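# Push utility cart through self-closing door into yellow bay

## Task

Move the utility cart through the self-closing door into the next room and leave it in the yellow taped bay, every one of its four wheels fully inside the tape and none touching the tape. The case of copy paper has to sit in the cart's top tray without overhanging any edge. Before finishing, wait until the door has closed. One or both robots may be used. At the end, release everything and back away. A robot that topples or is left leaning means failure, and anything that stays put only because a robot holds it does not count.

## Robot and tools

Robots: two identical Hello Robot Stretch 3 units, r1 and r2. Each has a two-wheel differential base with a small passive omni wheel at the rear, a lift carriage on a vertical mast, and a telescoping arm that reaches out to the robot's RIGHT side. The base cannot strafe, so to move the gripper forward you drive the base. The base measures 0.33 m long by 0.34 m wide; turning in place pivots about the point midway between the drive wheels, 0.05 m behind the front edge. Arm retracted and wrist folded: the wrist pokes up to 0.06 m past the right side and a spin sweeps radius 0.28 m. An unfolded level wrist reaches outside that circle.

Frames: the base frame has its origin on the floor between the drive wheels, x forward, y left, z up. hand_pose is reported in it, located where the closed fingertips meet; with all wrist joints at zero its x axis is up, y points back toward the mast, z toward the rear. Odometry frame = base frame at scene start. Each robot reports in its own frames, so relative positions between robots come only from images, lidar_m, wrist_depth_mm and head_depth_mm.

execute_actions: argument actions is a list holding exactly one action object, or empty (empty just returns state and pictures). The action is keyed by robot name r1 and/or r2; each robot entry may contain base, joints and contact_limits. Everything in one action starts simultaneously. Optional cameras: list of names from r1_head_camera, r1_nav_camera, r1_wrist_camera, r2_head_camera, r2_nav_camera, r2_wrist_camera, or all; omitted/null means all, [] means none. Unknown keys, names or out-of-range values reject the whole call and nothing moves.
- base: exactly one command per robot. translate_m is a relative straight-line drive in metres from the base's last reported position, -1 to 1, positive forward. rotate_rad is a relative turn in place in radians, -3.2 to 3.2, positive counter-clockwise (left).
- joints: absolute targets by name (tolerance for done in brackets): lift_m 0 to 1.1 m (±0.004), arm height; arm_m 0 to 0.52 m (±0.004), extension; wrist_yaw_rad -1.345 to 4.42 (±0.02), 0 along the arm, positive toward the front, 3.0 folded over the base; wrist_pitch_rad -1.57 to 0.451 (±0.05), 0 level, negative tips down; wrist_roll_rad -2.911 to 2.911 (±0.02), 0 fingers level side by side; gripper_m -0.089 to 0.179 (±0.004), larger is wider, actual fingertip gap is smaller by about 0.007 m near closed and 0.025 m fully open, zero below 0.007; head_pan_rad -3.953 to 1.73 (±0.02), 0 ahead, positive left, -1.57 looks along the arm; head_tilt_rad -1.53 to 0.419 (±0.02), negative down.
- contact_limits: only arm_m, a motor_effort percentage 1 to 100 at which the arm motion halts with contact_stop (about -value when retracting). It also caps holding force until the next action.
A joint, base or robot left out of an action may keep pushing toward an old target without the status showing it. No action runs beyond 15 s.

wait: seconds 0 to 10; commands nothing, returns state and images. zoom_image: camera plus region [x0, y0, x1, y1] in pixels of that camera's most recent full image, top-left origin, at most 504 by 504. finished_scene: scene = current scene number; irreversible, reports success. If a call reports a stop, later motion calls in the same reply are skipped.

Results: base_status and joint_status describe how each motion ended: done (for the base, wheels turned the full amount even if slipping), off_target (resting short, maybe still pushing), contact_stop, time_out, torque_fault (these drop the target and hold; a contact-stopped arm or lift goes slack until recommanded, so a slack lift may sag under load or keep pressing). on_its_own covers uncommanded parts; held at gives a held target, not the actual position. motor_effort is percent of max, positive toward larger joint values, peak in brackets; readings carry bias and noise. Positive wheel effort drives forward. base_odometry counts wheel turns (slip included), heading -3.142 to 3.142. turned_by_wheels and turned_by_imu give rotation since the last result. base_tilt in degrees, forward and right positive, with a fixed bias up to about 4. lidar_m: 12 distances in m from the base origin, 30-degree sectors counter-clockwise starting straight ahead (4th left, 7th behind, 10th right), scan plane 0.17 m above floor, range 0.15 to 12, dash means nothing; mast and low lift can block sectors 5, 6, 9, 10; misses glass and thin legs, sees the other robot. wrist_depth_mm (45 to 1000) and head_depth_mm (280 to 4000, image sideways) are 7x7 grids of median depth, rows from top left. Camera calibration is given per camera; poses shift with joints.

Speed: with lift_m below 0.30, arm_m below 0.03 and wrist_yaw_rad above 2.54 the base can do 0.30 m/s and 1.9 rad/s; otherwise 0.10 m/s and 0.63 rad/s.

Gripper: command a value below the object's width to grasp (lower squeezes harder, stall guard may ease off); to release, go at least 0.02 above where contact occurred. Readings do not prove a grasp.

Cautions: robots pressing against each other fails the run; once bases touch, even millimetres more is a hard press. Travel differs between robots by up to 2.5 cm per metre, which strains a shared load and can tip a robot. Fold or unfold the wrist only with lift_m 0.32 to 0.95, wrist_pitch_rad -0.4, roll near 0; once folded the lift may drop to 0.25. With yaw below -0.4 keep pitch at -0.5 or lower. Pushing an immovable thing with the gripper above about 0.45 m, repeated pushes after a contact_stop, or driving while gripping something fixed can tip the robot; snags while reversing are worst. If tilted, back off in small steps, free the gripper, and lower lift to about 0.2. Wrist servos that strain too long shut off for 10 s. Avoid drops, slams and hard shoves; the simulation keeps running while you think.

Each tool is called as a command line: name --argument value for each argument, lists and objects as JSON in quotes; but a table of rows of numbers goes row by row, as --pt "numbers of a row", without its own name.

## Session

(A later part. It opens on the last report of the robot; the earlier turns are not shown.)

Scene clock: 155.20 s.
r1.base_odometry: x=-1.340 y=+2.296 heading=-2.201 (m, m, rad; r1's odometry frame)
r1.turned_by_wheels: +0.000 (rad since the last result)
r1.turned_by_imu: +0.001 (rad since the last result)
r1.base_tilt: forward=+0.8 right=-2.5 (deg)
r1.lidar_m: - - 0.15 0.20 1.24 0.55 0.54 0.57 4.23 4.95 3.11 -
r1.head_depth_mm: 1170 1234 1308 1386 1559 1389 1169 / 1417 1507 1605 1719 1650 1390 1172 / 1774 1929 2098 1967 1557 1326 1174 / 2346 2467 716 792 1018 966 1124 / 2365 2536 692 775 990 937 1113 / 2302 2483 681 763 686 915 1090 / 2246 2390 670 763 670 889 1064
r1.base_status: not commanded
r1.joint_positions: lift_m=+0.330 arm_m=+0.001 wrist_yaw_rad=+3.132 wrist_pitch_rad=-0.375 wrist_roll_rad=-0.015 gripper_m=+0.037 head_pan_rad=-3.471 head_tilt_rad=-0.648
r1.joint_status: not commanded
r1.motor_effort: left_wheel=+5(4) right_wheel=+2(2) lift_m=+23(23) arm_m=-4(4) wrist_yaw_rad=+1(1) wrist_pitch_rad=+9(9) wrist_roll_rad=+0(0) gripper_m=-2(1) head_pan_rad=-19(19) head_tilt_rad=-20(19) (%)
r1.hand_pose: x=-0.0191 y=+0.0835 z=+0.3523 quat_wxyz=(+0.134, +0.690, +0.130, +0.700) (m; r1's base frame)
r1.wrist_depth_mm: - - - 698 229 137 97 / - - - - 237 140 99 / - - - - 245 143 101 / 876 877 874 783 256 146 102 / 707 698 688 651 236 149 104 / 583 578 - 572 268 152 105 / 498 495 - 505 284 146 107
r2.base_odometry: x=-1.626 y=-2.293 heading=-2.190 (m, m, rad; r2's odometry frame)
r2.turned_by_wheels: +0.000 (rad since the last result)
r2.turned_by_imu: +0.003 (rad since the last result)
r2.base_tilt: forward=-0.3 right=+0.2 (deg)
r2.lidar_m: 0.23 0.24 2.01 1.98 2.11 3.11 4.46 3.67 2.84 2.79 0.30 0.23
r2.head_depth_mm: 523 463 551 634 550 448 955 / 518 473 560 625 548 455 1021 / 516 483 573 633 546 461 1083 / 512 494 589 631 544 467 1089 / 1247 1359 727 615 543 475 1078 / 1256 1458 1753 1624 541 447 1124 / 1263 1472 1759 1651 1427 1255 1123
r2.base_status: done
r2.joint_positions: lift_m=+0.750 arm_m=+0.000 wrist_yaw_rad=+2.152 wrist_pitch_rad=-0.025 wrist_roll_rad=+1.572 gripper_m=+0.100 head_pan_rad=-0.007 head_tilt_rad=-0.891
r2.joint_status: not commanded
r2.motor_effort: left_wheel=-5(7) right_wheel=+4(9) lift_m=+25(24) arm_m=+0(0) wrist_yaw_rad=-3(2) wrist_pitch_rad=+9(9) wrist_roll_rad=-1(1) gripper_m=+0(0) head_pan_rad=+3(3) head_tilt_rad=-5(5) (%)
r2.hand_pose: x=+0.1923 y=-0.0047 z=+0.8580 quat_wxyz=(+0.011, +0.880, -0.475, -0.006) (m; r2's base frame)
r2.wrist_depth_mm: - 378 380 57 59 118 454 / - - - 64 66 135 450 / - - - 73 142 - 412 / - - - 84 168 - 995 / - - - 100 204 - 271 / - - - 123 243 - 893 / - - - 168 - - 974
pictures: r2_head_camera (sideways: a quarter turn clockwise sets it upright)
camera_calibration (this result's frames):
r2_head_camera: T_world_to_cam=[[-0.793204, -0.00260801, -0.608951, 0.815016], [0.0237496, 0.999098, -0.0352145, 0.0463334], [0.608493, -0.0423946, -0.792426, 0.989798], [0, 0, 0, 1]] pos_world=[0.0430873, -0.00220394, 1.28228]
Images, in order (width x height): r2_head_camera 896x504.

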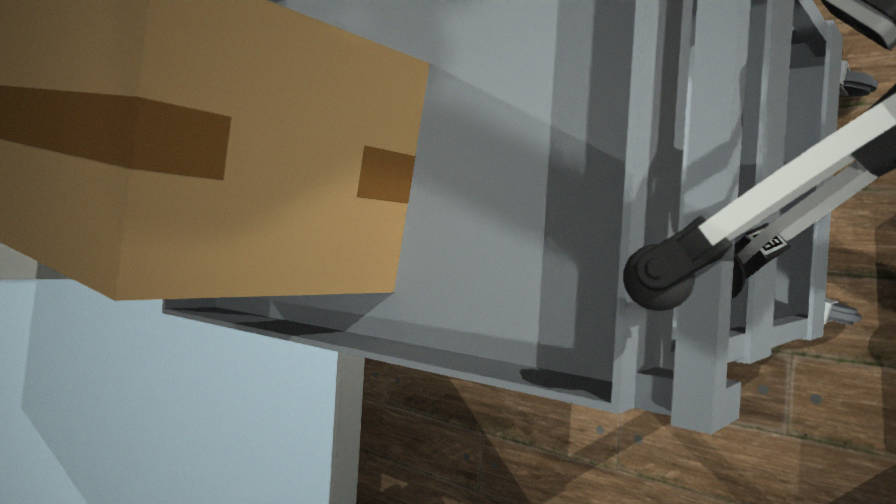

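execute_actions --actions '[{"r2":{"base":{"translate_m":0.015},"joints":{"gripper_m":-0.03}}}]' --cameras '[]'

execute_actions --actions '[{"r2":{"base":{"translate_m":0.25}}}]' --cameras '["r2_nav_camera"]'

execute_actions --actions '[{"r2":{"base":{"rotate_rad":-0.35}}}]' --cameras '["r2_nav_camera","r1_nav_camera"]'

Scene clock: 159.27 s.
r1.base_odometry: x=-1.340 y=+2.296 heading=-2.201 (m, m, rad; r1's odometry frame)
r1.turned_by_wheels: +0.000 (rad since the last result)
r1.turned_by_imu: +0.001 (rad since the last result)
r1.base_tilt: forward=+0.8 right=-2.5 (deg)
r1.lidar_m: - - 0.15 0.20 1.24 0.55 0.54 0.57 4.23 4.94 3.11 -
r1.head_depth_mm: 1171 1239 1302 1384 1546 1392 1170 / 1417 1511 1611 1728 1645 1395 1175 / 1782 1927 2097 1974 1553 1318 1176 / 2342 2464 714 791 1020 964 1126 / 2365 2528 693 775 993 936 1113 / 2323 2460 681 763 685 911 1088 / 2257 2420 670 762 669 888 1062
r1.base_status: not commanded
r1.joint_positions: lift_m=+0.330 arm_m=+0.001 wrist_yaw_rad=+3.132 wrist_pitch_rad=-0.375 wrist_roll_rad=-0.015 gripper_m=+0.037 head_pan_rad=-3.471 head_tilt_rad=-0.648
r1.joint_status: not commanded
r1.motor_effort: left_wheel=+4(4) right_wheel=+2(3) lift_m=+24(23) arm_m=-4(4) wrist_yaw_rad=+0(0) wrist_pitch_rad=+9(9) wrist_roll_rad=+0(0) gripper_m=-1(1) head_pan_rad=-19(19) head_tilt_rad=-19(19) (%)
r1.hand_pose: x=-0.0191 y=+0.0835 z=+0.3523 quat_wxyz=(+0.134, +0.690, +0.130, +0.700) (m; r1's base frame)
r1.wrist_depth_mm: - - - 697 231 137 97 / - - - - 239 141 99 / - - - - 248 143 101 / 887 850 853 770 255 146 102 / 699 703 694 665 237 149 104 / 579 576 - 571 265 152 105 / 496 491 - 512 284 146 107
r2.base_odometry: x=-1.635 y=-2.305 heading=-2.190 (m, m, rad; r2's odometry frame)
r2.turned_by_wheels: +0.000 (rad since the last result)
r2.turned_by_imu: +0.000 (rad since the last result)
r2.base_tilt: forward=-0.4 right=+0.0 (deg)
r2.lidar_m: 0.21 0.23 2.01 1.97 2.11 3.11 4.49 3.66 2.85 2.80 0.28 0.22
r2.head_depth_mm: 522 448 530 624 550 434 909 / 518 457 541 620 548 440 998 / 515 467 555 622 546 434 1054 / 513 478 570 631 544 431 1028 / 1232 1344 725 613 542 436 1080 / 1237 1448 1712 1649 541 438 1125 / 1247 1456 1741 1652 1431 1255 1121
r2.base_status: done
r2.joint_positions: lift_m=+0.750 arm_m=+0.000 wrist_yaw_rad=+2.152 wrist_pitch_rad=-0.036 wrist_roll_rad=+1.572 gripper_m=-0.028 head_pan_rad=-0.007 head_tilt_rad=-0.891
r2.joint_status: all done
r2.motor_effort: left_wheel=-4(7) right_wheel=+3(9) lift_m=+24(24) arm_m=+0(0) wrist_yaw_rad=-2(1) wrist_pitch_rad=+12(14) wrist_roll_rad=-1(1) gripper_m=-33(98) head_pan_rad=+3(2) head_tilt_rad=-5(5) (%)
r2.hand_pose: x=+0.1920 y=-0.0049 z=+0.8552 quat_wxyz=(+0.016, +0.880, -0.475, -0.009) (m; r2's base frame)
r2.wrist_depth_mm: - 360 364 - - 104 405 / - - - 48 48 117 443 / - - - 54 56 137 411 / - - - 63 68 - 934 / - - - 74 174 - 934 / - - - 92 237 246 252 / - - - 119 - - 960
pictures: none
No camera images: the call's "cameras" was empty. Leave "cameras" out to get every camera's image.

Scene clock: 162.73 s.
r1.base_odometry: x=-1.340 y=+2.296 heading=-2.201 (m, m, rad; r1's odometry frame)
r1.turned_by_wheels: +0.000 (rad since the last result)
r1.turned_by_imu: +0.000 (rad since the last result)
r1.base_tilt: forward=+0.7 right=-2.4 (deg)
r1.lidar_m: - - 0.15 0.20 1.24 0.59 0.57 0.92 4.22 4.95 3.11 -
r1.head_depth_mm: 1173 1219 1271 877 1493 1383 1172 / 1417 1363 833 892 1087 1261 1174 / 1789 927 811 857 1088 1228 1180 / 2347 2264 790 854 1053 1172 1148 / 2370 2571 1052 857 1021 1140 1125 / 2326 2559 2739 859 988 935 1124 / 2248 2461 2643 939 1564 1344 1178
r1.base_status: not commanded
r1.joint_positions: lift_m=+0.330 arm_m=+0.001 wrist_yaw_rad=+3.132 wrist_pitch_rad=-0.375 wrist_roll_rad=-0.015 gripper_m=+0.037 head_pan_rad=-3.471 head_tilt_rad=-0.648
r1.joint_status: not commanded
r1.motor_effort: left_wheel=+4(4) right_wheel=+2(2) lift_m=+24(23) arm_m=-4(3) wrist_yaw_rad=+0(1) wrist_pitch_rad=+9(9) wrist_roll_rad=+0(0) gripper_m=-1(1) head_pan_rad=-19(19) head_tilt_rad=-19(20) (%)
r1.hand_pose: x=-0.0191 y=+0.0835 z=+0.3523 quat_wxyz=(+0.134, +0.690, +0.130, +0.700) (m; r1's base frame)
r1.wrist_depth_mm: - - - 710 230 137 98 / - - - - 238 140 99 / - - - - 248 143 101 / 787 858 869 775 255 146 102 / 662 698 695 655 237 149 104 / 583 578 - 564 268 152 105 / 495 496 - 510 285 146 106
r2.base_odometry: x=-1.780 y=-2.509 heading=-2.190 (m, m, rad; r2's odometry frame)
r2.turned_by_wheels: +0.000 (rad since the last result)
r2.turned_by_imu: +0.001 (rad since the last result)
r2.base_tilt: forward=-0.4 right=+0.0 (deg)
r2.lidar_m: 0.21 0.22 1.74 1.95 2.08 3.06 4.74 3.70 2.87 0.93 0.29 0.22
r2.head_depth_mm: 523 450 702 638 550 437 962 / 520 457 543 621 548 435 1019 / 515 463 552 620 546 433 1060 / 512 471 562 629 544 432 1028 / 955 503 692 628 542 416 1027 / 1000 1163 1366 1549 531 429 1110 / 1009 1176 1407 1614 1427 1260 1116
r2.base_status: done
r2.joint_positions: lift_m=+0.750 arm_m=+0.000 wrist_yaw_rad=+2.160 wrist_pitch_rad=-0.036 wrist_roll_rad=+1.572 gripper_m=-0.012 head_pan_rad=-0.007 head_tilt_rad=-0.891
r2.joint_status: not commanded
r2.on_its_own: gripper_m is held at -0.013, not at your -0.030, by its stall guard, which is still easing
r2.motor_effort: left_wheel=-3(12) right_wheel=+5(14) lift_m=+24(25) arm_m=+0(0) wrist_yaw_rad=-11(41) wrist_pitch_rad=+12(12) wrist_roll_rad=-1(1) gripper_m=-24(32) head_pan_rad=+2(3) head_tilt_rad=-5(5) (%)
r2.hand_pose: x=+0.1908 y=-0.0031 z=+0.8552 quat_wxyz=(+0.016, +0.882, -0.471, -0.009) (m; r2's base frame)
r2.wrist_depth_mm: 924 358 361 47 48 108 422 / - - - 52 54 120 437 / - - - 59 63 139 424 / - - - 67 146 - 389 / - - - 79 173 - 970 / - - - 94 234 245 251 / - - - 118 - - 964
pictures: r2_nav_camera (sideways: a quarter turn counterclockwise sets it upright)
camera_calibration (this result's frames):
r2_nav_camera: T_world_to_cam=[[0.805564, 0.0148648, 0.592322, -0.731736], [-0.00912734, -0.999255, 0.0374905, 0.0027774], [0.592438, -0.0356073, -0.804829, 1.00372], [0, 0, 0, 1]] pos_world=[-0.00515523, 0.0493922, 1.24114]
Images, in order (width x height): r2_nav_camera 672x504.

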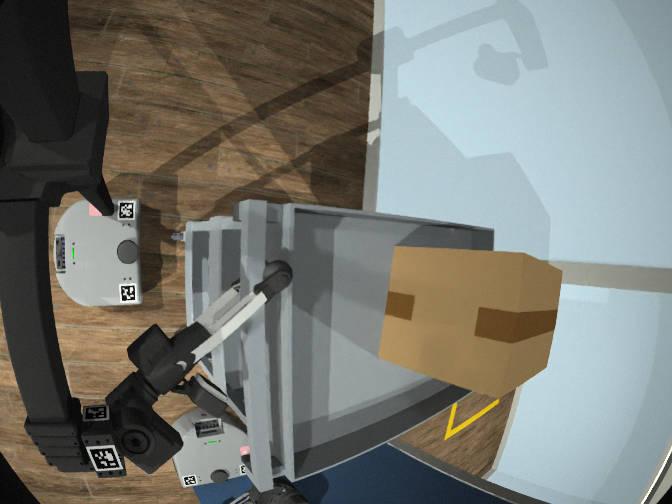

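Scene clock: 164.23 s.
r1.base_odometry: x=-1.340 y=+2.296 heading=-2.201 (m, m, rad; r1's odometry frame)
r1.turned_by_wheels: +0.000 (rad since the last result)
r1.turned_by_imu: +0.000 (rad since the last result)
r1.base_tilt: forward=+0.9 right=-2.5 (deg)
r1.lidar_m: - - 0.15 0.20 1.24 0.56 0.53 0.92 4.25 4.95 3.11 -
r1.head_depth_mm: 1170 1220 1269 886 1456 1390 1170 / 1418 1355 826 882 1085 1265 1169 / 1783 930 793 857 1087 1199 1172 / 2369 2278 769 829 1051 1138 1123 / 2398 2565 1037 858 992 938 1115 / 2310 2560 2740 861 681 938 1147 / 2256 2463 2673 938 1364 1317 1172
r1.base_status: not commanded
r1.joint_positions: lift_m=+0.330 arm_m=+0.001 wrist_yaw_rad=+3.132 wrist_pitch_rad=-0.375 wrist_roll_rad=-0.015 gripper_m=+0.037 head_pan_rad=-3.471 head_tilt_rad=-0.648
r1.joint_status: not commanded
r1.motor_effort: left_wheel=+4(4) right_wheel=+2(2) lift_m=+24(23) arm_m=-4(4) wrist_yaw_rad=+0(0) wrist_pitch_rad=+9(8) wrist_roll_rad=+0(0) gripper_m=-1(1) head_pan_rad=-19(19) head_tilt_rad=-20(19) (%)
r1.hand_pose: x=-0.0191 y=+0.0835 z=+0.3523 quat_wxyz=(+0.134, +0.690, +0.130, +0.700) (m; r1's base frame)
r1.wrist_depth_mm: - - - 715 230 137 97 / - - - - 239 141 99 / - - - - 249 143 101 / 677 893 852 781 256 147 102 / 670 689 693 667 235 149 104 / 581 575 - 572 268 153 105 / 490 493 - 514 283 147 107
r2.base_odometry: x=-1.780 y=-2.509 heading=-2.540 (m, m, rad; r2's odometry frame)
r2.turned_by_wheels: -0.350 (rad since the last result)
r2.turned_by_imu: -0.354 (rad since the last result)
r2.base_tilt: forward=-0.4 right=+0.1 (deg)
r2.lidar_m: 0.19 0.19 1.28 1.95 1.95 2.26 3.97 4.73 3.29 2.83 0.93 0.24
r2.head_depth_mm: 3265 1504 1462 625 518 1239 1161 / 3255 2473 718 636 548 802 1157 / 3248 2390 752 633 546 508 1099 / 2963 485 586 632 544 432 1082 / 507 468 557 622 542 456 939 / 502 451 532 611 541 476 388 / 500 436 512 603 538 491 1108
r2.base_status: done
r2.joint_positions: lift_m=+0.750 arm_m=+0.000 wrist_yaw_rad=+2.160 wrist_pitch_rad=-0.034 wrist_roll_rad=+1.573 gripper_m=-0.009 head_pan_rad=-0.007 head_tilt_rad=-0.891
r2.joint_status: not commanded
r2.on_its_own: gripper_m is held at -0.010, not at your -0.030, by its stall guard, which is not easing now
r2.motor_effort: left_wheel=+7(20) right_wheel=-7(12) lift_m=+24(24) arm_m=+0(0) wrist_yaw_rad=-10(37) wrist_pitch_rad=+12(13) wrist_roll_rad=-2(2) gripper_m=-21(25) head_pan_rad=+2(3) head_tilt_rad=-5(5) (%)
r2.hand_pose: x=+0.1908 y=-0.0031 z=+0.8556 quat_wxyz=(+0.015, +0.882, -0.471, -0.009) (m; r2's base frame)
r2.wrist_depth_mm: - 365 370 91 147 537 442 / 961 387 393 95 154 566 442 / - 420 420 100 162 586 443 / - - 448 105 171 594 442 / - - - 110 179 - 422 / - - - 116 191 - 945 / - - - 124 206 241 244
pictures: r1_nav_camera (sideways: a quarter turn counterclockwise sets it upright), r2_nav_camera (sideways: a quarter turn counterclockwise sets it upright)
camera_calibration (this result's frames):
r1_nav_camera: T_world_to_cam=[[-0.551446, 0.180238, 0.814507, -1.01469], [0.300947, 0.953613, -0.00726941, 0.0613296], [-0.778035, 0.241115, -0.580109, 0.719345], [0, 0, 0, 1]] pos_world=[-0.0183316, -0.049043, 1.24422]
r2_nav_camera: T_world_to_cam=[[0.805564, 0.0149055, 0.592322, -0.731736], [-0.00907684, -0.999256, 0.0374905, 0.00277709], [0.59244, -0.0355774, -0.804829, 1.00372], [0, 0, 0, 1]] pos_world=[-0.00515773, 0.0493916, 1.24114]
Images, in order (width x height): r1_nav_camera 672x504, r2_nav_camera 672x504.

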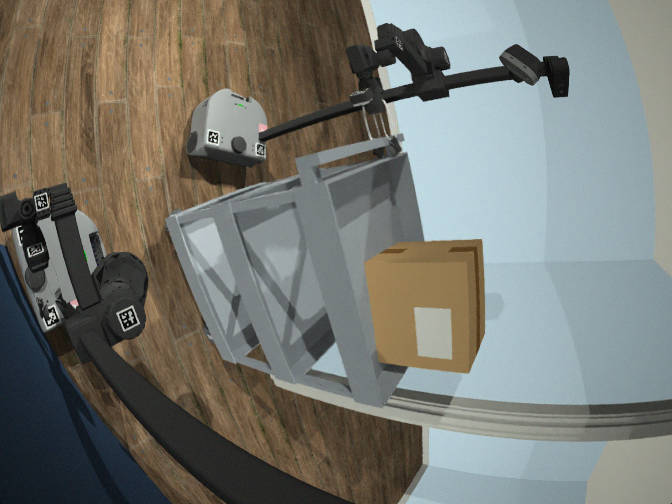

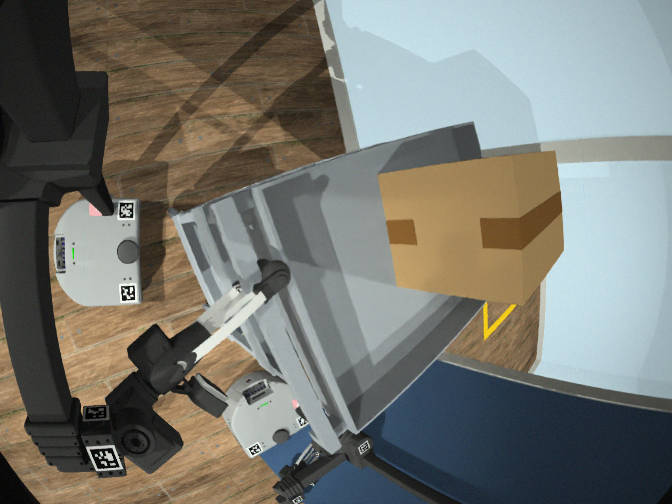

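execute_actions --actions '[{"r2":{"base":{"rotate_rad":-0.2}}}]' --cameras '[]'

execute_actions --actions '[{"r2":{"base":{"translate_m":-0.8}}}]' --cameras '["r2_nav_camera"]'

execute_actions --actions '[{"r2":{"base":{"rotate_rad":0.15}}}]' --cameras '[]'

execute_actions --actions '[{"r2":{"base":{"translate_m":0.3}}}]' --cameras '["r2_nav_camera"]'

Scene clock: 168.40 s.
r1.base_odometry: x=-1.340 y=+2.296 heading=-2.201 (m, m, rad; r1's odometry frame)
r1.turned_by_wheels: +0.000 (rad since the last result)
r1.turned_by_imu: +0.001 (rad since the last result)
r1.base_tilt: forward=+0.8 right=-2.5 (deg)
r1.lidar_m: - - 0.15 0.20 1.24 0.54 0.50 0.92 4.26 4.95 3.12 -
r1.head_depth_mm: 1168 1221 1277 877 1492 1389 1169 / 1414 1376 821 884 1088 1260 1173 / 1791 928 787 852 1051 1200 1170 / 2358 2285 757 824 1020 1145 1125 / 2394 2576 938 857 993 936 1101 / 2326 2557 2726 859 661 887 1123 / 2262 2501 2694 897 734 1324 1173
r1.base_status: not commanded
r1.joint_positions: lift_m=+0.330 arm_m=+0.001 wrist_yaw_rad=+3.132 wrist_pitch_rad=-0.375 wrist_roll_rad=-0.015 gripper_m=+0.037 head_pan_rad=-3.471 head_tilt_rad=-0.648
r1.joint_status: not commanded
r1.motor_effort: left_wheel=+4(4) right_wheel=+3(3) lift_m=+24(23) arm_m=-4(4) wrist_yaw_rad=+1(0) wrist_pitch_rad=+9(9) wrist_roll_rad=+0(0) gripper_m=-1(1) head_pan_rad=-19(19) head_tilt_rad=-19(19) (%)
r1.hand_pose: x=-0.0191 y=+0.0835 z=+0.3523 quat_wxyz=(+0.134, +0.690, +0.130, +0.700) (m; r1's base frame)
r1.wrist_depth_mm: - - - 704 230 137 97 / - - - - 238 140 99 / - - - - 247 143 100 / 808 874 868 777 255 146 102 / 669 695 691 646 236 150 104 / 587 576 - 566 267 153 105 / 494 494 - 513 283 146 107
r2.base_odometry: x=-1.780 y=-2.509 heading=-2.740 (m, m, rad; r2's odometry frame)
r2.turned_by_wheels: -0.200 (rad since the last result)
r2.turned_by_imu: -0.202 (rad since the last result)
r2.base_tilt: forward=-0.3 right=+0.2 (deg)
r2.lidar_m: 0.19 0.17 1.17 1.68 1.97 2.06 2.98 4.73 3.77 2.88 0.93 0.28
r2.head_depth_mm: 1079 1195 1329 596 1247 1259 1165 / 1196 1326 1411 634 513 1251 1153 / 3103 2239 712 633 546 939 1137 / 3239 2478 743 630 544 418 1096 / 3190 810 614 628 542 462 812 / 524 463 541 612 541 476 373 / 500 435 505 584 539 475 1089
r2.base_status: done
r2.joint_positions: lift_m=+0.750 arm_m=+0.000 wrist_yaw_rad=+2.160 wrist_pitch_rad=-0.033 wrist_roll_rad=+1.573 gripper_m=-0.009 head_pan_rad=-0.007 head_tilt_rad=-0.891
r2.joint_status: not commanded
r2.on_its_own: gripper_m is held at -0.010, not at your -0.030, by its stall guard, which is not easing now
r2.motor_effort: left_wheel=+7(17) right_wheel=-9(13) lift_m=+25(25) arm_m=+0(0) wrist_yaw_rad=-11(21) wrist_pitch_rad=+11(13) wrist_roll_rad=-2(2) gripper_m=-19(20) head_pan_rad=+2(3) head_tilt_rad=-5(5) (%)
r2.hand_pose: x=+0.1909 y=-0.0031 z=+0.8559 quat_wxyz=(+0.015, +0.882, -0.471, -0.009) (m; r2's base frame)
r2.wrist_depth_mm: - - - 116 178 608 444 / - 411 412 118 179 632 444 / - 424 422 119 182 635 446 / - 434 438 121 184 635 441 / - - 452 123 186 605 442 / - - - 124 191 - 421 / - - - 126 192 - 959
pictures: none
No camera images: the call's "cameras" was empty. Leave "cameras" out to get every camera's image.

Scene clock: 177.43 s.
r1.base_odometry: x=-1.340 y=+2.296 heading=-2.201 (m, m, rad; r1's odometry frame)
r1.turned_by_wheels: +0.000 (rad since the last result)
r1.turned_by_imu: +0.001 (rad since the last result)
r1.base_tilt: forward=+0.9 right=-2.5 (deg)
r1.lidar_m: - - 0.15 0.20 1.24 1.22 0.82 0.80 4.21 4.95 3.11 -
r1.head_depth_mm: 1171 1240 1306 1383 1554 1391 1173 / 1408 1505 1614 1737 1647 1386 1173 / 1780 1927 2109 2114 1706 1388 1171 / 2343 2587 2799 2210 1705 1388 1171 / 2362 2630 2841 2197 1705 1395 1175 / 2306 2566 2804 2216 1711 1391 1175 / 2264 2498 2734 2218 1562 1323 1174
r1.base_status: not commanded
r1.joint_positions: lift_m=+0.330 arm_m=+0.001 wrist_yaw_rad=+3.132 wrist_pitch_rad=-0.375 wrist_roll_rad=-0.015 gripper_m=+0.037 head_pan_rad=-3.471 head_tilt_rad=-0.648
r1.joint_status: not commanded
r1.motor_effort: left_wheel=+4(4) right_wheel=+3(2) lift_m=+23(23) arm_m=-3(4) wrist_yaw_rad=+0(0) wrist_pitch_rad=+9(9) wrist_roll_rad=+0(0) gripper_m=-2(1) head_pan_rad=-19(19) head_tilt_rad=-20(20) (%)
r1.hand_pose: x=-0.0191 y=+0.0835 z=+0.3523 quat_wxyz=(+0.134, +0.690, +0.130, +0.700) (m; r1's base frame)
r1.wrist_depth_mm: - - - 703 230 137 98 / - - - - 238 140 99 / - - - - 248 143 100 / 872 872 865 782 256 146 102 / 707 689 699 655 234 150 104 / 584 568 - 567 269 152 105 / 498 499 - 515 282 146 107
r2.base_odometry: x=-1.044 y=-2.195 heading=-2.739 (m, m, rad; r2's odometry frame)
r2.turned_by_wheels: +0.000 (rad since the last result)
r2.turned_by_imu: -0.003 (rad since the last result)
r2.base_tilt: forward=-0.4 right=+0.2 (deg)
r2.lidar_m: 0.20 0.20 1.93 1.62 1.61 1.69 2.42 3.99 4.23 3.26 3.18 0.25
r2.head_depth_mm: 1553 1639 702 638 504 1238 1144 / 1734 1901 737 635 530 996 1173 / 1891 795 716 633 546 434 1104 / 511 497 593 630 545 414 1085 / 508 479 572 627 541 437 1012 / 504 464 550 613 541 425 1107 / 500 451 684 625 1357 1256 1122
r2.base_status: done
r2.joint_positions: lift_m=+0.750 arm_m=+0.000 wrist_yaw_rad=+2.041 wrist_pitch_rad=-0.032 wrist_roll_rad=+1.573 gripper_m=-0.009 head_pan_rad=-0.007 head_tilt_rad=-0.891
r2.joint_status: not commanded
r2.on_its_own: wrist_yaw_rad is held at +2.063, not at your +2.150, by its stall guard, which is not easing now; gripper_m is held at -0.010, not at your -0.030, by its stall guard, which is not easing now; wrist_yaw_rad is at rest, and its effort (+25) is outside its rest range (-12 to +12)
r2.motor_effort: left_wheel=+2(5) right_wheel=-3(15) lift_m=+25(25) arm_m=+0(1) wrist_yaw_rad=+25(31) wrist_pitch_rad=+11(12) wrist_roll_rad=-2(2) gripper_m=-18(18) head_pan_rad=+2(3) head_tilt_rad=-5(5) (%)
r2.hand_pose: x=+0.2062 y=-0.0292 z=+0.8561 quat_wxyz=(+0.014, +0.852, -0.523, -0.009) (m; r2's base frame)
r2.wrist_depth_mm: - 385 391 104 162 564 446 / - 400 399 107 168 600 441 / - 418 424 111 173 594 444 / - 450 445 115 180 631 445 / - - - 119 186 631 442 / - - - 123 195 - 400 / - - - 129 203 - 856
pictures: r2_nav_camera (sideways: a quarter turn counterclockwise sets it upright)
camera_calibration (this result's frames):
r2_nav_camera: T_world_to_cam=[[0.805563, 0.0149453, 0.592322, -0.731736], [-0.00902758, -0.999256, 0.0374905, 0.00277679], [0.592441, -0.0355482, -0.804829, 1.00372], [0, 0, 0, 1]] pos_world=[-0.00516017, 0.0493911, 1.24114]
Images, in order (width x height): r2_nav_camera 672x504.

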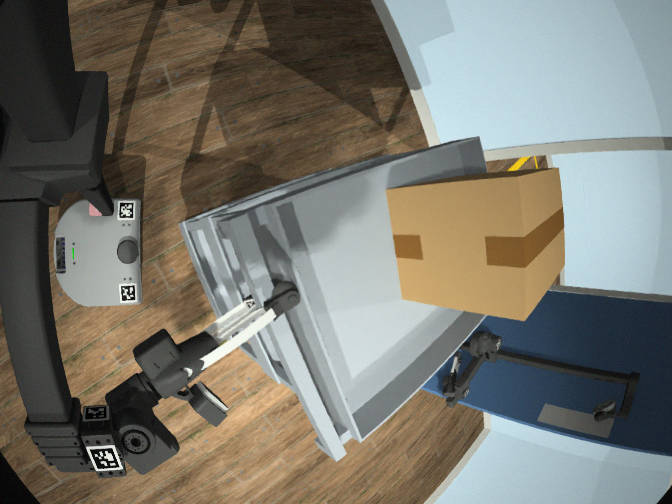

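Scene clock: 178.53 s.
r1.base_odometry: x=-1.340 y=+2.296 heading=-2.201 (m, m, rad; r1's odometry frame)
r1.turned_by_wheels: +0.000 (rad since the last result)
r1.turned_by_imu: +0.000 (rad since the last result)
r1.base_tilt: forward=+0.9 right=-2.4 (deg)
r1.lidar_m: - - 0.15 0.20 1.24 1.22 0.81 0.80 4.24 4.95 3.10 -
r1.head_depth_mm: 1174 1233 1306 1381 1554 1385 1174 / 1415 1512 1617 1736 1655 1393 1173 / 1781 1933 2105 2122 1705 1388 1175 / 2337 2602 2764 2215 1703 1392 1175 / 2383 2623 2874 2203 1716 1387 1172 / 2322 2557 2763 2214 1707 1396 1176 / 2241 2478 2741 2198 1504 1323 1174
r1.base_status: not commanded
r1.joint_positions: lift_m=+0.330 arm_m=+0.001 wrist_yaw_rad=+3.132 wrist_pitch_rad=-0.375 wrist_roll_rad=-0.015 gripper_m=+0.037 head_pan_rad=-3.471 head_tilt_rad=-0.648
r1.joint_status: not commanded
r1.motor_effort: left_wheel=+4(4) right_wheel=+3(3) lift_m=+24(23) arm_m=-4(4) wrist_yaw_rad=+0(1) wrist_pitch_rad=+9(9) wrist_roll_rad=+0(0) gripper_m=+1(1) head_pan_rad=-19(19) head_tilt_rad=-19(20) (%)
r1.hand_pose: x=-0.0191 y=+0.0835 z=+0.3523 quat_wxyz=(+0.134, +0.690, +0.130, +0.700) (m; r1's base frame)
r1.wrist_depth_mm: - - - 696 229 137 97 / - - - - 238 140 99 / - - - - 247 143 101 / 862 871 861 777 256 147 102 / 707 687 692 655 235 150 104 / 589 578 - 561 266 152 105 / 493 494 - 509 283 146 107
r2.base_odometry: x=-1.044 y=-2.195 heading=-2.590 (m, m, rad; r2's odometry frame)
r2.turned_by_wheels: +0.150 (rad since the last result)
r2.turned_by_imu: +0.152 (rad since the last result)
r2.base_tilt: forward=-0.3 right=+0.3 (deg)
r2.lidar_m: 0.22 0.22 1.90 1.59 1.59 1.79 2.96 4.01 3.80 3.19 0.39 0.24
r2.head_depth_mm: 1809 1906 739 639 550 781 1143 / 1946 512 719 636 548 735 1136 / 516 496 593 634 546 426 1101 / 510 491 586 630 544 467 1082 / 508 485 578 628 542 444 1030 / 528 503 704 610 540 432 1124 / 1608 1818 1911 1661 1429 1255 1126
r2.base_status: done
r2.joint_positions: lift_m=+0.750 arm_m=+0.000 wrist_yaw_rad=+2.047 wrist_pitch_rad=-0.035 wrist_roll_rad=+1.573 gripper_m=-0.009 head_pan_rad=-0.007 head_tilt_rad=-0.891
r2.joint_status: not commanded
r2.on_its_own: wrist_yaw_rad is held at +2.063, not at your +2.150, by its stall guard, which is not easing now; gripper_m is held at -0.010, not at your -0.030, by its stall guard, which is not easing now; wrist_yaw_rad is at rest, and its effort (+19) is outside its rest range (-12 to +12)
r2.motor_effort: left_wheel=-6(10) right_wheel=+7(14) lift_m=+25(25) arm_m=+0(0) wrist_yaw_rad=+19(26) wrist_pitch_rad=+12(12) wrist_roll_rad=-2(2) gripper_m=-17(18) head_pan_rad=+3(3) head_tilt_rad=-5(5) (%)
r2.hand_pose: x=+0.2055 y=-0.0280 z=+0.8554 quat_wxyz=(+0.015, +0.854, -0.520, -0.010) (m; r2's base frame)
r2.wrist_depth_mm: - 362 368 87 143 535 438 / - 392 395 92 152 567 443 / - 436 429 98 162 591 439 / - - - 105 173 576 442 / - - - 112 186 - 406 / - - - 121 204 - 963 / - - - 133 227 242 245
pictures: none
No camera images: the call's "cameras" was empty. Leave "cameras" out to get every camera's image.

Scene clock: 182.50 s.
r1.base_odometry: x=-1.340 y=+2.296 heading=-2.201 (m, m, rad; r1's odometry frame)
r1.turned_by_wheels: +0.000 (rad since the last result)
r1.turned_by_imu: +0.001 (rad since the last result)
r1.base_tilt: forward=+0.8 right=-2.4 (deg)
r1.lidar_m: - - 0.15 0.20 1.24 1.22 0.64 0.72 4.23 4.96 3.12 -
r1.head_depth_mm: 1170 1233 1298 1384 1551 1387 1172 / 1418 1506 1612 1728 1648 1394 1173 / 1787 1934 2097 2124 1701 1392 1175 / 2348 2609 2775 2217 1704 1397 1177 / 2389 2637 2855 2193 1658 1354 1172 / 2324 2534 973 860 1015 1078 1146 / 2245 2369 761 807 1058 1171 1148
r1.base_status: not commanded
r1.joint_positions: lift_m=+0.330 arm_m=+0.001 wrist_yaw_rad=+3.132 wrist_pitch_rad=-0.375 wrist_roll_rad=-0.015 gripper_m=+0.037 head_pan_rad=-3.471 head_tilt_rad=-0.648
r1.joint_status: not commanded
r1.motor_effort: left_wheel=+5(4) right_wheel=+2(3) lift_m=+24(23) arm_m=-4(4) wrist_yaw_rad=+1(1) wrist_pitch_rad=+9(9) wrist_roll_rad=+0(0) gripper_m=+0(0) head_pan_rad=-19(19) head_tilt_rad=-19(20) (%)
r1.hand_pose: x=-0.0191 y=+0.0835 z=+0.3523 quat_wxyz=(+0.134, +0.690, +0.130, +0.700) (m; r1's base frame)
r1.wrist_depth_mm: - - - 699 230 137 97 / - - - - 238 140 99 / - - - - 247 143 100 / 876 894 879 772 254 146 102 / 709 697 695 655 236 149 104 / 588 580 - 568 267 152 105 / 491 499 - 512 282 146 106
r2.base_odometry: x=-1.300 y=-2.353 heading=-2.590 (m, m, rad; r2's odometry frame)
r2.turned_by_wheels: +0.000 (rad since the last result)
r2.turned_by_imu: +0.002 (rad since the last result)
r2.base_tilt: forward=-0.5 right=+0.2 (deg)
r2.lidar_m: 0.22 0.22 1.74 1.69 1.69 1.90 3.15 4.30 3.71 3.09 0.35 0.24
r2.head_depth_mm: 1654 1665 741 638 549 521 1141 / 520 482 629 635 549 503 1087 / 516 482 576 633 546 472 1087 / 511 480 574 630 544 451 1084 / 508 481 575 628 542 438 1028 / 1347 806 695 613 532 430 1109 / 1346 1543 1806 1647 1427 1253 1128
r2.base_status: done
r2.joint_positions: lift_m=+0.750 arm_m=+0.000 wrist_yaw_rad=+2.121 wrist_pitch_rad=-0.036 wrist_roll_rad=+1.573 gripper_m=-0.009 head_pan_rad=-0.007 head_tilt_rad=-0.891
r2.joint_status: not commanded
r2.on_its_own: wrist_yaw_rad is held at +2.105, not at your +2.150, by its stall guard, which is not easing now; gripper_m is held at -0.010, not at your -0.030, by its stall guard, which is not easing now; wrist_yaw_rad is at rest, and its effort (-18) is outside its rest range (-12 to +12)
r2.motor_effort: left_wheel=-1(9) right_wheel=+4(15) lift_m=+25(25) arm_m=+0(1) wrist_yaw_rad=-18(32) wrist_pitch_rad=+12(13) wrist_roll_rad=-2(2) gripper_m=-17(17) head_pan_rad=+3(2) head_tilt_rad=-5(5) (%)
r2.hand_pose: x=+0.1962 y=-0.0115 z=+0.8553 quat_wxyz=(+0.016, +0.872, -0.488, -0.010) (m; r2's base frame)
r2.wrist_depth_mm: - 362 366 72 128 134 440 / - 404 400 79 138 532 442 / - - - 86 153 529 440 / - - - 95 169 - 422 / - - - 105 187 - 387 / - - - 117 233 262 266 / - - - 138 - - 894
pictures: r2_nav_camera (sideways: a quarter turn counterclockwise sets it upright)
camera_calibration (this result's frames):
r2_nav_camera: T_world_to_cam=[[0.805563, 0.0149461, 0.592322, -0.731736], [-0.00902656, -0.999256, 0.0374905, 0.00277678], [0.592441, -0.0355476, -0.804829, 1.00372], [0, 0, 0, 1]] pos_world=[-0.00516021, 0.049391, 1.24114]
Images, in order (width x height): r2_nav_camera 672x504.

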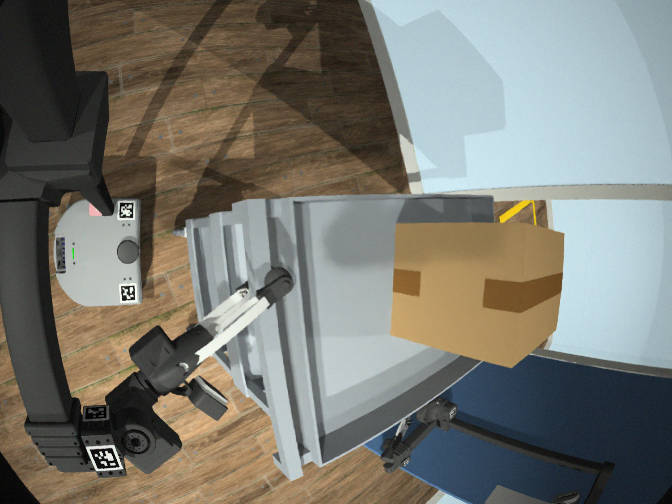

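execute_actions --actions '[{"r2":{"base":{"translate_m":0.45}}}]' --cameras '["r2_nav_camera","r1_nav_camera"]'

Scene clock: 189.63 s.
r1.base_odometry: x=-1.340 y=+2.296 heading=-2.201 (m, m, rad; r1's odometry frame)
r1.turned_by_wheels: +0.000 (rad since the last result)
r1.turned_by_imu: +0.001 (rad since the last result)
r1.base_tilt: forward=+0.8 right=-2.5 (deg)
r1.lidar_m: - - 0.15 0.20 1.24 0.52 0.53 0.66 4.25 4.95 3.12 -
r1.head_depth_mm: 1175 1236 1302 1341 1497 1387 1175 / 1418 1437 656 760 686 915 1123 / 1780 1800 669 759 995 935 1102 / 2338 2377 684 769 988 934 1117 / 2374 2551 701 791 990 936 1116 / 2307 2551 2737 859 992 962 1112 / 2260 2500 2634 859 965 934 1124
r1.base_status: not commanded
r1.joint_positions: lift_m=+0.330 arm_m=+0.001 wrist_yaw_rad=+3.132 wrist_pitch_rad=-0.375 wrist_roll_rad=-0.015 gripper_m=+0.037 head_pan_rad=-3.471 head_tilt_rad=-0.648
r1.joint_status: not commanded
r1.motor_effort: left_wheel=+4(4) right_wheel=+2(2) lift_m=+23(23) arm_m=-4(4) wrist_yaw_rad=+0(1) wrist_pitch_rad=+9(9) wrist_roll_rad=+0(0) gripper_m=-1(1) head_pan_rad=-19(19) head_tilt_rad=-20(19) (%)
r1.hand_pose: x=-0.0191 y=+0.0835 z=+0.3523 quat_wxyz=(+0.134, +0.690, +0.130, +0.700) (m; r1's base frame)
r1.wrist_depth_mm: - - - 705 231 137 97 / - - - - 237 140 99 / - - - - 247 143 100 / 501 879 861 768 255 146 102 / 482 704 688 653 236 150 104 / 533 584 - 572 267 153 105 / 494 495 - 511 283 146 107
r2.base_odometry: x=-1.683 y=-2.588 heading=-2.590 (m, m, rad; r2's odometry frame)
r2.turned_by_wheels: +0.000 (rad since the last result)
r2.turned_by_imu: +0.003 (rad since the last result)
r2.base_tilt: forward=-0.2 right=+0.1 (deg)
r2.lidar_m: 0.22 0.23 1.25 1.83 1.82 2.06 3.40 4.73 3.53 2.96 0.31 0.23
r2.head_depth_mm: 524 469 722 637 549 469 1090 / 519 474 563 630 549 467 1031 / 515 480 572 632 545 465 1085 / 512 487 580 630 544 464 1082 / 3030 517 690 628 542 461 1081 / 3154 2425 1338 1458 531 455 1124 / 967 1088 1283 1536 1426 1258 1121
r2.base_status: done
r2.joint_positions: lift_m=+0.750 arm_m=+0.000 wrist_yaw_rad=+2.117 wrist_pitch_rad=-0.035 wrist_roll_rad=+1.573 gripper_m=-0.009 head_pan_rad=-0.007 head_tilt_rad=-0.891
r2.joint_status: not commanded
r2.on_its_own: wrist_yaw_rad is held at +2.105, not at your +2.150, by its stall guard, which is not easing now; gripper_m is held at -0.010, not at your -0.030, by its stall guard, which is not easing now; wrist_yaw_rad is at rest, and its effort (-13) is outside its rest range (-12 to +12)
r2.motor_effort: left_wheel=-3(8) right_wheel=+5(11) lift_m=+25(25) arm_m=+0(0) wrist_yaw_rad=-13(30) wrist_pitch_rad=+12(12) wrist_roll_rad=-2(2) gripper_m=-17(17) head_pan_rad=+3(3) head_tilt_rad=-5(5) (%)
r2.hand_pose: x=+0.1967 y=-0.0124 z=+0.8554 quat_wxyz=(+0.015, +0.871, -0.490, -0.009) (m; r2's base frame)
r2.wrist_depth_mm: - 361 366 62 65 122 439 / 956 951 411 68 128 137 442 / - - - 76 145 481 441 / - - - 86 166 - 404 / - - - 98 191 - 964 / - - - 114 248 256 263 / - - - 144 - - 973
pictures: r1_nav_camera (sideways: a quarter turn counterclockwise sets it upright), r2_nav_camera (sideways: a quarter turn counterclockwise sets it upright)
camera_calibration (this result's frames):
r1_nav_camera: T_world_to_cam=[[-0.551446, 0.180238, 0.814507, -1.01469], [0.300947, 0.953613, -0.00726941, 0.0613296], [-0.778035, 0.241115, -0.580108, 0.719345], [0, 0, 0, 1]] pos_world=[-0.0183316, -0.049043, 1.24422]
r2_nav_camera: T_world_to_cam=[[0.805563, 0.0149461, 0.592322, -0.731736], [-0.00902658, -0.999256, 0.0374905, 0.00277678], [0.592441, -0.0355476, -0.804829, 1.00372], [0, 0, 0, 1]] pos_world=[-0.00516021, 0.049391, 1.24114]
Images, in order (width x height): r1_nav_camera 672x504, r2_nav_camera 672x504.

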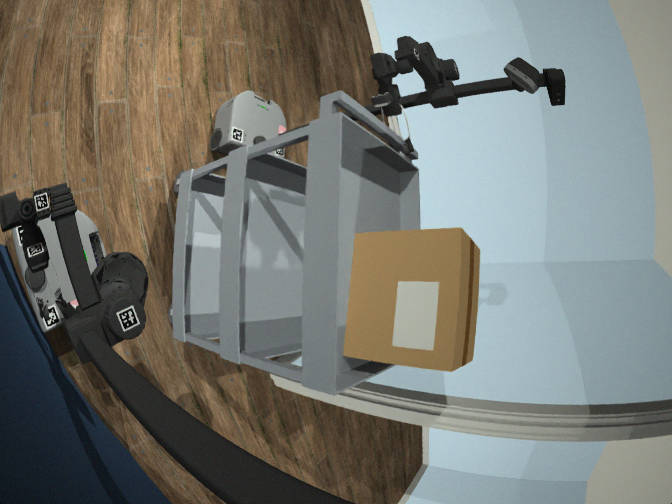

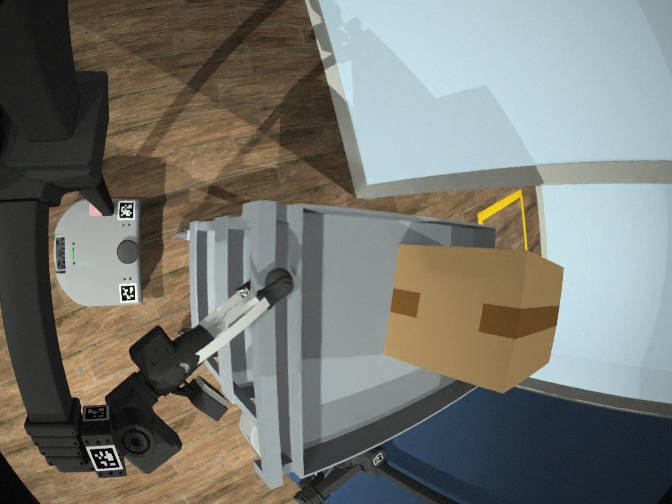

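execute_actions --actions '[{"r2":{"base":{"translate_m":0.5},"joints":{"arm_m":0.07}}}]' --cameras '["r2_nav_camera"]'

execute_actions --actions '[{"r2":{"base":{"translate_m":0.4}}}]' --cameras '["r2_nav_camera"]'

Scene clock: 197.30 s.
r1.base_odometry: x=-1.340 y=+2.296 heading=-2.201 (m, m, rad; r1's odometry frame)
r1.turned_by_wheels: +0.000 (rad since the last result)
r1.turned_by_imu: +0.001 (rad since the last result)
r1.base_tilt: forward=+0.8 right=-2.5 (deg)
r1.lidar_m: - - 0.15 0.20 0.50 0.47 0.87 2.98 4.23 4.95 3.13 -
r1.head_depth_mm: 1173 1232 1250 854 682 883 1014 / 1411 1502 1527 856 628 863 1040 / 1778 1931 2021 805 688 1157 1064 / 2336 2613 2804 2033 1714 1351 1175 / 718 2522 2657 810 1448 1266 1179 / 2277 2482 793 2112 1706 1307 1171 / 2250 2484 2677 2208 1718 1398 1170
r1.base_status: not commanded
r1.joint_positions: lift_m=+0.330 arm_m=+0.001 wrist_yaw_rad=+3.132 wrist_pitch_rad=-0.375 wrist_roll_rad=-0.015 gripper_m=+0.037 head_pan_rad=-3.471 head_tilt_rad=-0.648
r1.joint_status: not commanded
r1.motor_effort: left_wheel=+4(4) right_wheel=+3(3) lift_m=+24(23) arm_m=-4(4) wrist_yaw_rad=+0(1) wrist_pitch_rad=+9(9) wrist_roll_rad=+0(0) gripper_m=+0(0) head_pan_rad=-19(19) head_tilt_rad=-20(20) (%)
r1.hand_pose: x=-0.0191 y=+0.0835 z=+0.3523 quat_wxyz=(+0.134, +0.690, +0.130, +0.700) (m; r1's base frame)
r1.wrist_depth_mm: - - - 705 229 137 97 / - - - - 237 140 99 / 776 813 - - 246 143 100 / 605 551 796 784 257 147 102 / 422 675 699 657 237 149 104 / 456 574 - 566 267 152 105 / 476 496 - 513 283 146 107
r2.base_odometry: x=-2.109 y=-2.850 heading=-2.590 (m, m, rad; r2's odometry frame)
r2.turned_by_wheels: +0.000 (rad since the last result)
r2.turned_by_imu: +0.002 (rad since the last result)
r2.base_tilt: forward=-0.4 right=+0.3 (deg)
r2.lidar_m: 0.23 0.62 0.71 1.17 1.97 2.23 3.70 5.22 3.34 0.80 0.31 0.24
r2.head_depth_mm: 520 479 566 629 549 466 1042 / 519 488 577 635 547 470 1090 / 540 497 591 633 546 476 1091 / 3179 876 730 631 545 458 1062 / 3168 2472 1985 1669 1406 1218 1130 / 3160 2448 1963 1660 1401 1269 1124 / 3084 2424 1974 890 1060 1232 1120
r2.base_status: done
r2.joint_positions: lift_m=+0.750 arm_m=+0.070 wrist_yaw_rad=+2.109 wrist_pitch_rad=-0.035 wrist_roll_rad=+1.573 gripper_m=-0.009 head_pan_rad=-0.007 head_tilt_rad=-0.891
r2.joint_status: all done
r2.on_its_own: wrist_yaw_rad is held at +2.105, not at your +2.150, by its stall guard, which is not easing now; gripper_m is held at -0.010, not at your -0.030, by its stall guard, which is not easing now
r2.motor_effort: left_wheel=-4(11) right_wheel=+6(11) lift_m=+25(25) arm_m=+3(3) wrist_yaw_rad=-3(50) wrist_pitch_rad=+12(12) wrist_roll_rad=-2(2) gripper_m=-18(17) head_pan_rad=+3(3) head_tilt_rad=-5(5) (%)
r2.hand_pose: x=+0.1978 y=-0.0838 z=+0.8554 quat_wxyz=(+0.015, +0.869, -0.494, -0.010) (m; r2's base frame)
r2.wrist_depth_mm: - 365 370 58 60 119 442 / - - - 64 125 134 443 / - - - 72 143 467 420 / - - - 83 165 734 395 / 618 636 641 96 194 686 687 / 681 686 691 113 251 259 264 / 715 743 769 148 790 813 824
pictures: r2_nav_camera (sideways: a quarter turn counterclockwise sets it upright)
camera_calibration (this result's frames):
r2_nav_camera: T_world_to_cam=[[0.805563, 0.0149462, 0.592322, -0.731736], [-0.00902636, -0.999256, 0.0374905, 0.00277678], [0.592441, -0.0355475, -0.804829, 1.00372], [0, 0, 0, 1]] pos_world=[-0.00516023, 0.049391, 1.24114]
Images, in order (width x height): r2_nav_camera 672x504.

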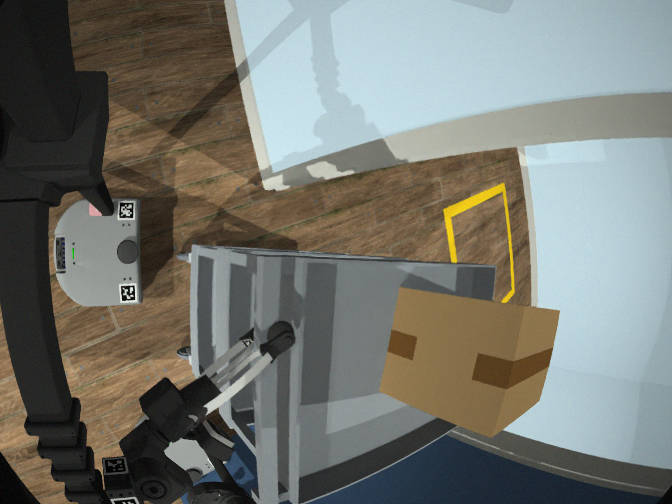

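Scene clock: 202.27 s.
r1.base_odometry: x=-1.340 y=+2.296 heading=-2.201 (m, m, rad; r1's odometry frame)
r1.turned_by_wheels: +0.000 (rad since the last result)
r1.turned_by_imu: +0.001 (rad since the last result)
r1.base_tilt: forward=+0.8 right=-2.4 (deg)
r1.lidar_m: - - 0.15 0.20 0.70 0.91 2.84 2.98 4.26 4.94 3.10 -
r1.head_depth_mm: 830 1216 1238 1362 1548 1392 1174 / 1411 954 901 1603 1599 1257 1173 / 1796 1913 1939 2121 1699 1281 1172 / 2363 2612 2778 2205 1706 1355 1174 / 2382 2659 2853 2197 1709 1395 1174 / 2302 2545 2791 2212 1702 1388 1175 / 2258 2500 2742 2213 1711 1385 1173
r1.base_status: not commanded
r1.joint_positions: lift_m=+0.330 arm_m=+0.001 wrist_yaw_rad=+3.132 wrist_pitch_rad=-0.375 wrist_roll_rad=-0.015 gripper_m=+0.037 head_pan_rad=-3.471 head_tilt_rad=-0.648
r1.joint_status: not commanded
r1.motor_effort: left_wheel=+4(4) right_wheel=+2(2) lift_m=+24(23) arm_m=-4(4) wrist_yaw_rad=+0(0) wrist_pitch_rad=+9(9) wrist_roll_rad=+0(0) gripper_m=+0(0) head_pan_rad=-19(19) head_tilt_rad=-19(20) (%)
r1.hand_pose: x=-0.0191 y=+0.0835 z=+0.3523 quat_wxyz=(+0.134, +0.690, +0.130, +0.700) (m; r1's base frame)
r1.wrist_depth_mm: - - - 705 231 137 97 / - - - 848 239 139 99 / - 804 - 910 247 144 101 / 661 867 726 763 254 146 102 / 650 698 674 645 236 150 104 / 577 577 - 569 266 152 105 / 498 494 - 512 283 146 107
r2.base_odometry: x=-2.450 y=-3.060 heading=-2.590 (m, m, rad; r2's odometry frame)
r2.turned_by_wheels: +0.000 (rad since the last result)
r2.turned_by_imu: +0.002 (rad since the last result)
r2.base_tilt: forward=-0.3 right=+0.3 (deg)
r2.lidar_m: 0.24 0.34 0.29 0.46 2.10 2.37 3.93 5.61 0.80 0.76 0.29 0.24
r2.head_depth_mm: 522 479 561 626 550 442 754 / 543 495 582 636 548 467 1059 / 3106 870 696 633 547 496 1047 / 3056 2455 1955 641 535 499 1086 / 2976 2449 1988 1672 1435 1221 1126 / 2928 2419 1974 1659 1429 1257 1127 / 2796 2404 1959 1656 1429 1256 870
r2.base_status: done
r2.joint_positions: lift_m=+0.750 arm_m=+0.070 wrist_yaw_rad=+2.119 wrist_pitch_rad=-0.035 wrist_roll_rad=+1.574 gripper_m=-0.009 head_pan_rad=-0.007 head_tilt_rad=-0.891
r2.joint_status: not commanded
r2.on_its_own: wrist_yaw_rad is held at +2.105, not at your +2.150, by its stall guard, which is not easing now; gripper_m is held at -0.010, not at your -0.030, by its stall guard, which is not easing now; wrist_yaw_rad is at rest, and its effort (-16) is outside its rest range (-12 to +12)
r2.motor_effort: left_wheel=-3(5) right_wheel=+5(17) lift_m=+25(25) arm_m=+3(3) wrist_yaw_rad=-16(24) wrist_pitch_rad=+12(12) wrist_roll_rad=-3(3) gripper_m=-18(18) head_pan_rad=+3(3) head_tilt_rad=-5(5) (%)
r2.hand_pose: x=+0.1964 y=-0.0816 z=+0.8554 quat_wxyz=(+0.015, +0.872, -0.489, -0.010) (m; r2's base frame)
r2.wrist_depth_mm: - 381 380 - - 107 404 / - - - 49 50 122 426 / - - - 57 59 151 398 / - - - 67 155 - 982 / - - - 83 205 265 270 / - - - 108 - - 924 / - - - 169 - - 926
pictures: r2_nav_camera (sideways: a quarter turn counterclockwise sets it upright)
camera_calibration (this result's frames):
r2_nav_camera: T_world_to_cam=[[0.805563, 0.0149462, 0.592322, -0.731736], [-0.00902638, -0.999256, 0.0374905, 0.00277678], [0.592441, -0.0355475, -0.804829, 1.00372], [0, 0, 0, 1]] pos_world=[-0.00516022, 0.049391, 1.24114]
Images, in order (width x height): r2_nav_camera 672x504.

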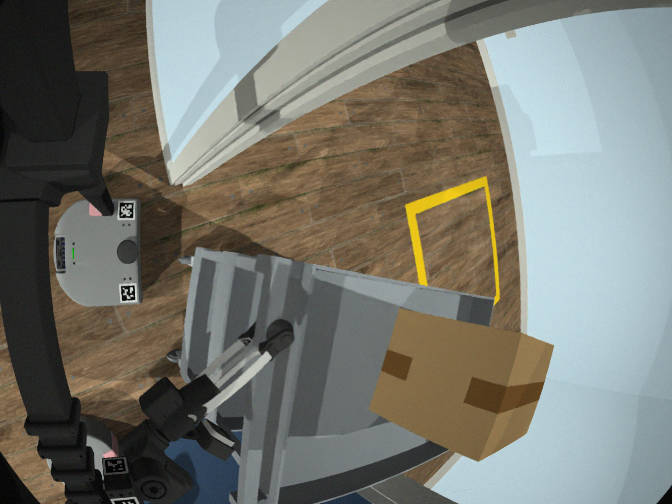

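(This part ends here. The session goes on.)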